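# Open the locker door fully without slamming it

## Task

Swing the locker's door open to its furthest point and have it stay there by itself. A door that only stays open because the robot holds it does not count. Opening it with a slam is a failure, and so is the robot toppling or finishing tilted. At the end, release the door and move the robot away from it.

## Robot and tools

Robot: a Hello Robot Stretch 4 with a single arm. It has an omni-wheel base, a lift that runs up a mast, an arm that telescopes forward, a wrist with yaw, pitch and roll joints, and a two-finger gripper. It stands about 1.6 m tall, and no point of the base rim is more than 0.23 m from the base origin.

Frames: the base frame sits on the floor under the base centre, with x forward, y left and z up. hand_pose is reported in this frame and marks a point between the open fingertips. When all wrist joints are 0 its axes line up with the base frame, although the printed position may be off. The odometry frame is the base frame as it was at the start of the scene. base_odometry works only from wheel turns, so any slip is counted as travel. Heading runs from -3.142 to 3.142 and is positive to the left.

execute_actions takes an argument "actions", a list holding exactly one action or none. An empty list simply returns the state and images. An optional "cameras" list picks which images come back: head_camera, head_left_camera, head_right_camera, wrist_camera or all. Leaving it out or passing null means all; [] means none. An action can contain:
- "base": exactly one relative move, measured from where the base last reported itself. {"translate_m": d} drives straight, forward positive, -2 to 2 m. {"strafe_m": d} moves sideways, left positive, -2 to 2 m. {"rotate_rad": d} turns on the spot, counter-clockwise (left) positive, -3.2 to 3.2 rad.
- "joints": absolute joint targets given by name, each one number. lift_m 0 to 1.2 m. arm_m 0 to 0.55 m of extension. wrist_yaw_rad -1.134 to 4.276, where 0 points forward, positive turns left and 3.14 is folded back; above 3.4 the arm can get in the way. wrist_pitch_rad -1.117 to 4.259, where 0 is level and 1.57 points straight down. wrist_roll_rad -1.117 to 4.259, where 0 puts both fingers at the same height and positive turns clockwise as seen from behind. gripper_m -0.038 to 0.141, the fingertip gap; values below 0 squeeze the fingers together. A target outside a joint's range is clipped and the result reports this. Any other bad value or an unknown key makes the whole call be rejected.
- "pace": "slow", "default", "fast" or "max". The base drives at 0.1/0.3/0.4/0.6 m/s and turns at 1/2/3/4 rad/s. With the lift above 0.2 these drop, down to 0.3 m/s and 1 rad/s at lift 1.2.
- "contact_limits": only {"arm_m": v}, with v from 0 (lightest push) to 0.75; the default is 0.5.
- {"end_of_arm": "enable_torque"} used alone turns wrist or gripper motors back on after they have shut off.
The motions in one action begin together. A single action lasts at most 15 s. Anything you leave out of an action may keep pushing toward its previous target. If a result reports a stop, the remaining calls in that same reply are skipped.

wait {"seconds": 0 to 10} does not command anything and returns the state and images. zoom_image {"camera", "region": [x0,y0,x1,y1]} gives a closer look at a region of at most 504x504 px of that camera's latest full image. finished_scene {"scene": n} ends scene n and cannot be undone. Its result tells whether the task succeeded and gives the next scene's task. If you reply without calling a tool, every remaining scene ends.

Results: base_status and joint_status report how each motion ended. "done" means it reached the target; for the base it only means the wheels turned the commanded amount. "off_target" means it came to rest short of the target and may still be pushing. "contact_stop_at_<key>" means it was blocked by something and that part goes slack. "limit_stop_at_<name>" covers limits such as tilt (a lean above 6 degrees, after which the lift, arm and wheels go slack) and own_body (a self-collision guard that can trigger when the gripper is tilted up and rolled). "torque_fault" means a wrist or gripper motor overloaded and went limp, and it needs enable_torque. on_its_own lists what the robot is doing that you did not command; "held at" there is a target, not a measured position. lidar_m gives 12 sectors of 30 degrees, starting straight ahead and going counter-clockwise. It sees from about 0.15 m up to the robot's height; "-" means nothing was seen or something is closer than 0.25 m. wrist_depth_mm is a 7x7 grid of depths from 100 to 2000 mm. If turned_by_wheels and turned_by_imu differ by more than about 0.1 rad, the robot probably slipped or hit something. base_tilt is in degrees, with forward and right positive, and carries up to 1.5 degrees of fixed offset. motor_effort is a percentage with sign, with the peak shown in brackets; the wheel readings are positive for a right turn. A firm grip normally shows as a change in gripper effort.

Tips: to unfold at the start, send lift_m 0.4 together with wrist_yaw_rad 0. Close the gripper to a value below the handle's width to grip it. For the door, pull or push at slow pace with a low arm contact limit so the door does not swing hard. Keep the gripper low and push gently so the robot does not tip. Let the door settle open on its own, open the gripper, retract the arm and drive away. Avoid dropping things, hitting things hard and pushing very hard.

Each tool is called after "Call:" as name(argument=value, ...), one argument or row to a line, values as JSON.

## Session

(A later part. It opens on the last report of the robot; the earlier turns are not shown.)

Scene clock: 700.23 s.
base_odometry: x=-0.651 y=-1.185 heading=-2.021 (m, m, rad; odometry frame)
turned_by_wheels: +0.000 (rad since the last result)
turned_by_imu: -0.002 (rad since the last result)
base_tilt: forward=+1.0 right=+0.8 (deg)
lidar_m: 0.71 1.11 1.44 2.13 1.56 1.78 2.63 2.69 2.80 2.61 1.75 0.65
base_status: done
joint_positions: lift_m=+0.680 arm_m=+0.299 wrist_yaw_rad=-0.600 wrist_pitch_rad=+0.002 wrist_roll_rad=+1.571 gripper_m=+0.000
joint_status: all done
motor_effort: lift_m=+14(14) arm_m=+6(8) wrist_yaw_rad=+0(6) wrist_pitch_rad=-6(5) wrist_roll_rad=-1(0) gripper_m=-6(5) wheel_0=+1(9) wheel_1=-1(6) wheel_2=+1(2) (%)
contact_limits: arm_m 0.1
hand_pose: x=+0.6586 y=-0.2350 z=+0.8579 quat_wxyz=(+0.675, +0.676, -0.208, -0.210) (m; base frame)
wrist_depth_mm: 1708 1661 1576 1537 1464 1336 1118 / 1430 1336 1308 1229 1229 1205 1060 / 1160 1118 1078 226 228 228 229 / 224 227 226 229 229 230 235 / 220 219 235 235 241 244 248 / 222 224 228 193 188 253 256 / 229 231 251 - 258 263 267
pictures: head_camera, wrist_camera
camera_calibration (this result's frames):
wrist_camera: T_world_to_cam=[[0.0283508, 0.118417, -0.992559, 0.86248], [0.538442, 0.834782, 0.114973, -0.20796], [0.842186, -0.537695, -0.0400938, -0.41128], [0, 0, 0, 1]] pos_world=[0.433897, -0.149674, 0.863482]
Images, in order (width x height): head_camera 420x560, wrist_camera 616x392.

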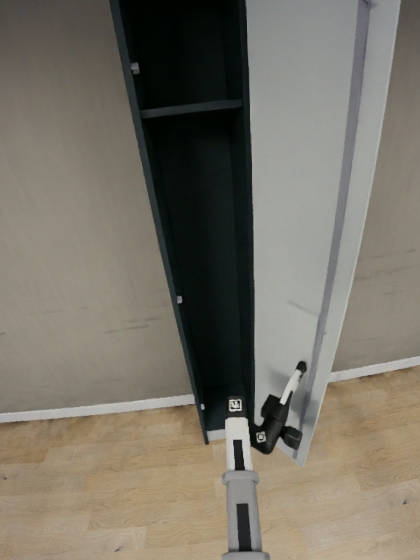

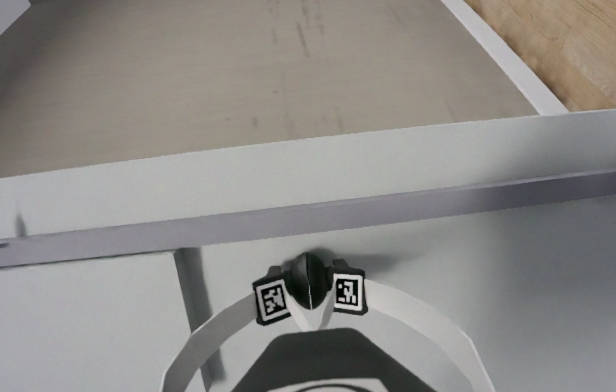

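Call:
execute_actions(
  actions=[
    {"base": {"strafe_m": -0.05}, "joints": {"arm_m": 0.455}, "pace": "slow", "contact_limits": {"arm_m": 0.1}},
  ],
)

Scene clock: 727.50 s.
base_odometry: x=-0.696 y=-1.163 heading=-2.021 (m, m, rad; odometry frame)
turned_by_wheels: +0.000 (rad since the last result)
turned_by_imu: -0.002 (rad since the last result)
base_tilt: forward=+1.0 right=+0.7 (deg)
lidar_m: 0.80 0.82 1.43 2.17 1.62 1.81 2.63 2.69 2.76 2.56 1.78 0.80
base_status: done
joint_positions: lift_m=+0.680 arm_m=+0.454 wrist_yaw_rad=-0.604 wrist_pitch_rad=+0.002 wrist_roll_rad=+1.571 gripper_m=+0.000
joint_status: all done
motor_effort: lift_m=+14(14) arm_m=+8(7) wrist_yaw_rad=+11(10) wrist_pitch_rad=-6(5) wrist_roll_rad=+0(0) gripper_m=-5(5) wheel_0=+1(6) wheel_1=-3(7) wheel_2=+0(2) (%)
contact_limits: arm_m 0.1
hand_pose: x=+0.8124 y=-0.2357 z=+0.8579 quat_wxyz=(+0.675, +0.675, -0.209, -0.211) (m; base frame)
wrist_depth_mm: 1366 1281 1255 1182 1160 1138 1060 / 1138 1060 1008 976 976 946 931 / 917 891 866 842 820 306 303 / 294 291 274 271 271 270 268 / 243 241 256 253 250 246 242 / 220 218 224 197 188 224 220 / 204 201 210 - 211 202 -
pictures: head_camera, head_left_camera, head_right_camera, wrist_camera
camera_calibration (this result's frames):
wrist_camera: T_world_to_cam=[[0.0287974, 0.118309, -0.992559, 0.857814], [0.541587, 0.832746, 0.114973, -0.293236], [0.840152, -0.540868, -0.0400938, -0.540318], [0, 0, 0, 1]] pos_world=[0.588059, -0.149537, 0.863482]
Images, in order (width x height): head_camera 420x560, head_left_camera 420x672, head_right_camera 420x672, wrist_camera 616x392.

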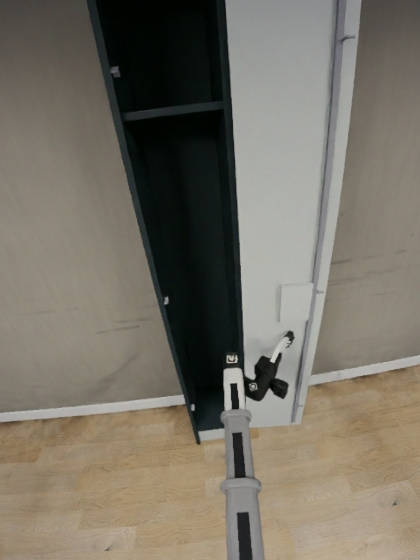

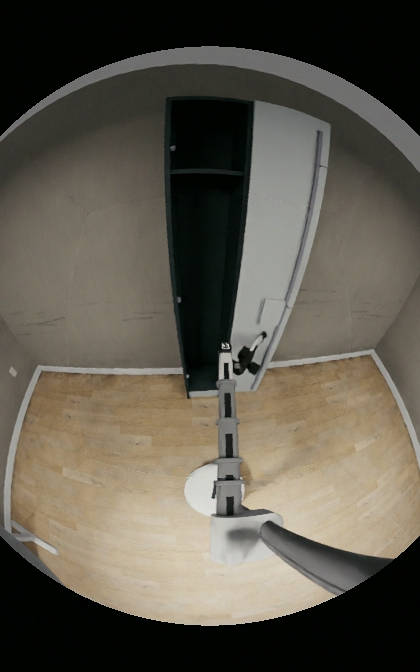

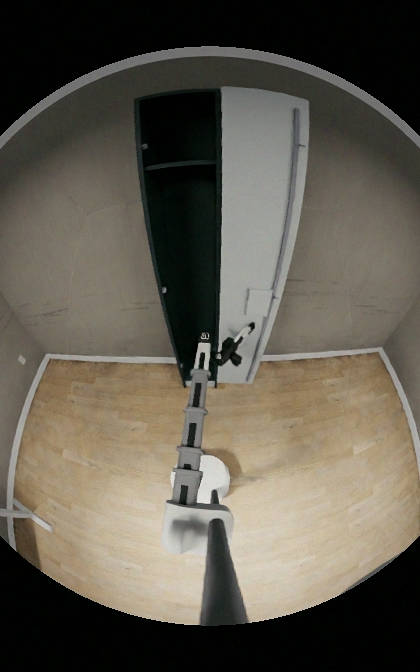

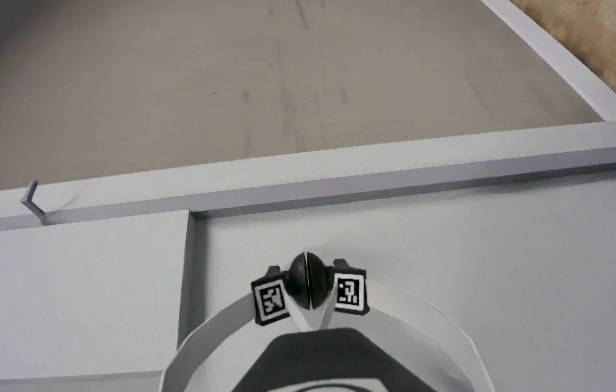

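Call:
execute_actions(
  actions=[
    {"joints": {"arm_m": 0.463}, "pace": "slow", "contact_limits": {"arm_m": 0.1}},
  ],
  cameras=["head_camera", "wrist_camera"],
)

Scene clock: 741.37 s.
base_odometry: x=-0.696 y=-1.163 heading=-2.021 (m, m, rad; odometry frame)
turned_by_wheels: +0.000 (rad since the last result)
turned_by_imu: -0.001 (rad since the last result)
base_tilt: forward=+0.7 right=+0.6 (deg)
lidar_m: 0.78 0.82 1.43 2.19 1.61 1.82 2.63 2.68 2.74 2.55 1.77 0.83
base_status: not commanded
joint_positions: lift_m=+0.680 arm_m=+0.460 wrist_yaw_rad=-0.616 wrist_pitch_rad=+0.002 wrist_roll_rad=+1.571 gripper_m=+0.000
joint_status: arm_m contact_stop (moved +0.007 of +0.009)
on_its_own: arm_m is slack since a contact_stop; wrist_yaw_rad is at rest, and its effort (+45) is outside its rest range (-13 to +13)
motor_effort: lift_m=+14(14) arm_m=+0(12) wrist_yaw_rad=+45(46) wrist_pitch_rad=-5(6) wrist_roll_rad=+1(0) gripper_m=-3(5) wheel_0=+5(4) wheel_1=+0(3) wheel_2=-3(3) (%)
contact_limits: arm_m 0.1
hand_pose: x=+0.8163 y=-0.2379 z=+0.8580 quat_wxyz=(+0.674, +0.674, -0.214, -0.215) (m; base frame)
wrist_depth_mm: 1397 1366 1255 1255 1205 1118 1060 / 1118 1078 1042 1008 976 946 946 / 917 904 866 842 820 301 301 / 293 289 270 268 267 267 267 / 240 237 252 250 247 242 239 / 216 215 218 203 186 220 216 / 199 198 209 - 207 200 -
pictures: head_camera, wrist_camera
camera_calibration (this result's frames):
wrist_camera: T_world_to_cam=[[0.0304375, 0.117799, -0.992571, 0.856596], [0.551527, 0.826197, 0.114966, -0.303127], [0.833602, -0.550929, -0.0398217, -0.542037], [0, 0, 0, 1]] pos_world=[0.592953, -0.149088, 0.863497]
Images, in order (width x height): head_camera 420x560, wrist_camera 616x392.

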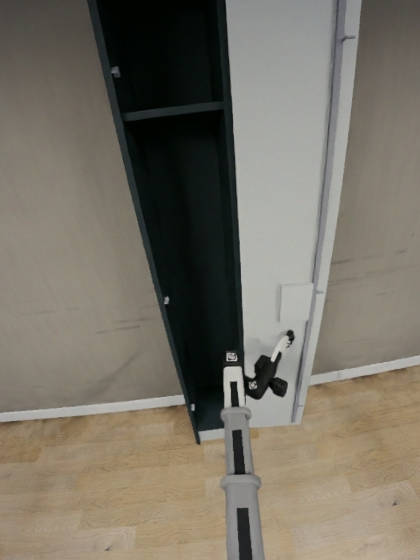

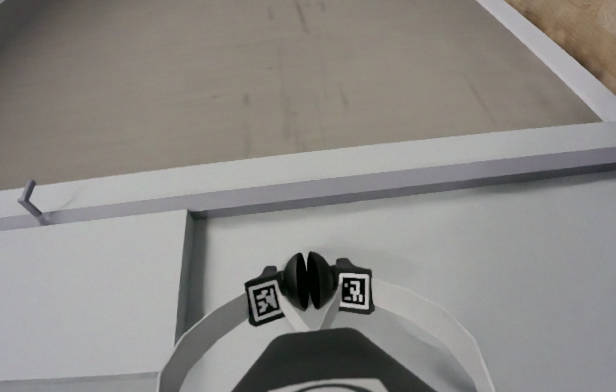

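Call:
execute_actions(
  actions=[
    {"base": {"translate_m": -0.2}, "joints": {"arm_m": 0.18}, "pace": "fast"},
  ],
)

Scene clock: 747.77 s.
base_odometry: x=-0.609 y=-0.983 heading=-2.021 (m, m, rad; odometry frame)
turned_by_wheels: +0.000 (rad since the last result)
turned_by_imu: -0.002 (rad since the last result)
base_tilt: forward=+0.8 right=+0.7 (deg)
lidar_m: 0.98 1.32 1.69 2.15 1.52 1.79 2.41 2.49 2.79 2.58 2.08 1.03
base_status: done
joint_positions: lift_m=+0.680 arm_m=+0.181 wrist_yaw_rad=-0.600 wrist_pitch_rad=+0.002 wrist_roll_rad=+1.571 gripper_m=+0.000
joint_status: all done
motor_effort: lift_m=+14(14) arm_m=-6(6) wrist_yaw_rad=+1(44) wrist_pitch_rad=-5(6) wrist_roll_rad=+0(0) gripper_m=-5(5) wheel_0=+1(6) wheel_1=+0(13) wheel_2=-2(10) (%)
hand_pose: x=+0.5406 y=-0.2351 z=+0.8579 quat_wxyz=(+0.675, +0.676, -0.208, -0.210) (m; base frame)
wrist_depth_mm: - - - - - 1430 1098 / - 1921 1863 1808 1808 1576 1118 / 1708 1661 1537 1537 1537 1430 1118 / 1464 1366 1397 1366 1366 1308 1160 / 1255 1229 1182 1182 1138 1118 1118 / 1098 1098 1060 193 188 676 668 / 668 661 621 - 640 621 621
pictures: head_camera, head_left_camera, head_right_camera, wrist_camera
camera_calibration (this result's frames):
wrist_camera: T_world_to_cam=[[0.0282993, 0.11848, -0.992553, 0.865834], [0.538873, 0.834503, 0.114978, -0.144649], [0.841912, -0.538114, -0.04023, -0.311797], [0, 0, 0, 1]] pos_world=[0.31595, -0.149656, 0.863474]
Images, in order (width x height): head_camera 420x560, head_left_camera 420x672, head_right_camera 420x672, wrist_camera 616x392.

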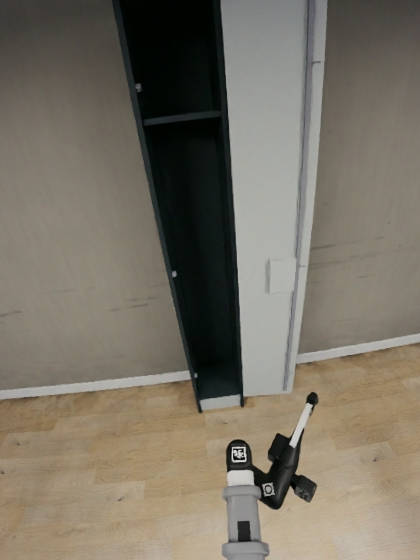

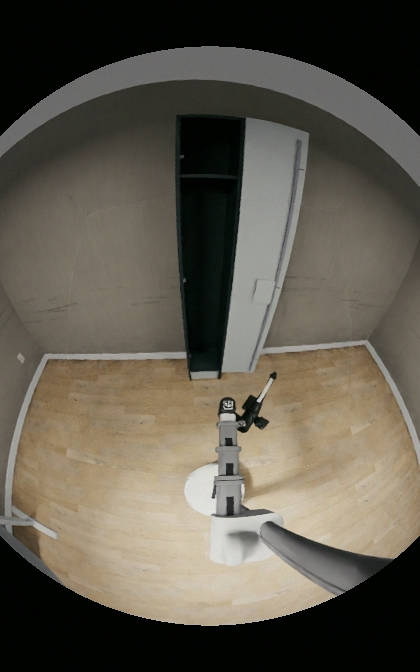

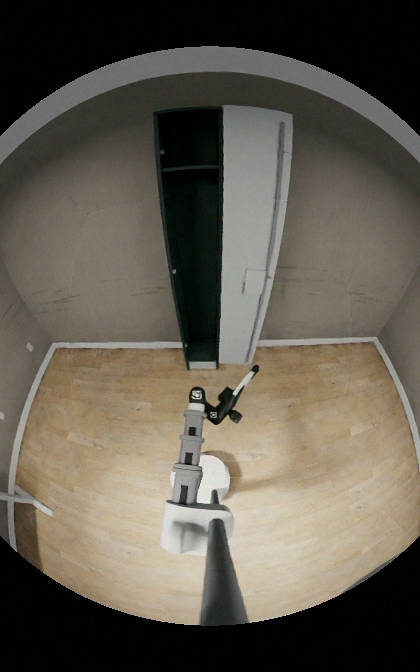

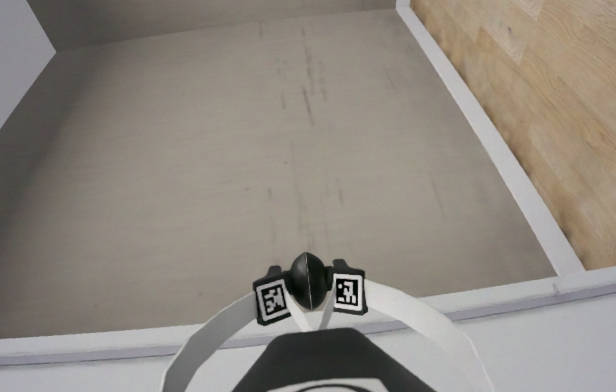

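Call:
execute_actions(
  actions=[],
  cameras=["head_camera", "wrist_camera"],
)

Scene clock: 753.27 s.
base_odometry: x=-0.609 y=-0.983 heading=-2.021 (m, m, rad; odometry frame)
turned_by_wheels: +0.000 (rad since the last result)
turned_by_imu: -0.001 (rad since the last result)
base_tilt: forward=+0.8 right=+0.8 (deg)
lidar_m: 0.99 1.32 1.69 2.16 1.52 1.77 2.42 2.49 2.78 2.58 2.07 1.02
base_status: done
joint_positions: lift_m=+0.680 arm_m=+0.181 wrist_yaw_rad=-0.600 wrist_pitch_rad=+0.002 wrist_roll_rad=+1.571 gripper_m=+0.000
joint_status: all done
motor_effort: lift_m=+14(14) arm_m=-6(6) wrist_yaw_rad=+1(44) wrist_pitch_rad=-5(6) wrist_roll_rad=+1(0) gripper_m=-6(5) wheel_0=+1(6) wheel_1=+0(13) wheel_2=-2(10) (%)
hand_pose: x=+0.5406 y=-0.2351 z=+0.8579 quat_wxyz=(+0.675, +0.676, -0.208, -0.210) (m; base frame)
wrist_depth_mm: - - - - - 1464 1098 / - 1983 1863 1808 1756 1537 1098 / 1708 1661 1576 1537 1537 1464 1118 / 1430 1397 1397 1366 1336 1308 1160 / 1229 1229 1182 1205 1182 1118 1118 / 1118 1098 1060 193 187 676 676 / 676 661 627 - 647 621 627
pictures: head_camera, wrist_camera
camera_calibration (this result's frames):
wrist_camera: T_world_to_cam=[[0.0282993, 0.11848, -0.992553, 0.865834], [0.538873, 0.834503, 0.114978, -0.144649], [0.841912, -0.538114, -0.04023, -0.311796], [0, 0, 0, 1]] pos_world=[0.31595, -0.149656, 0.863474]
Images, in order (width x height): head_camera 420x560, wrist_camera 616x392.

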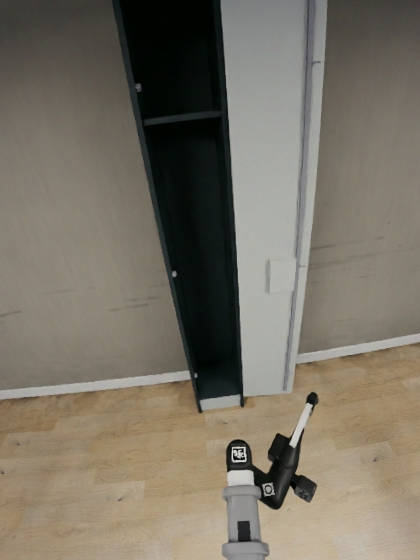

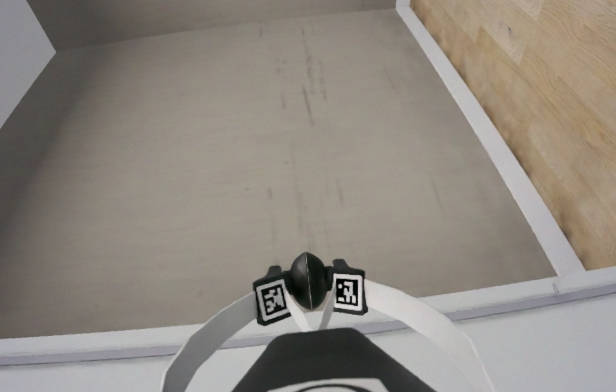

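The door is resting at its stop and hasn't moved since the robot backed away.

Call:
finished_scene(
  scene=2,
)

The scene is finished: the task was done.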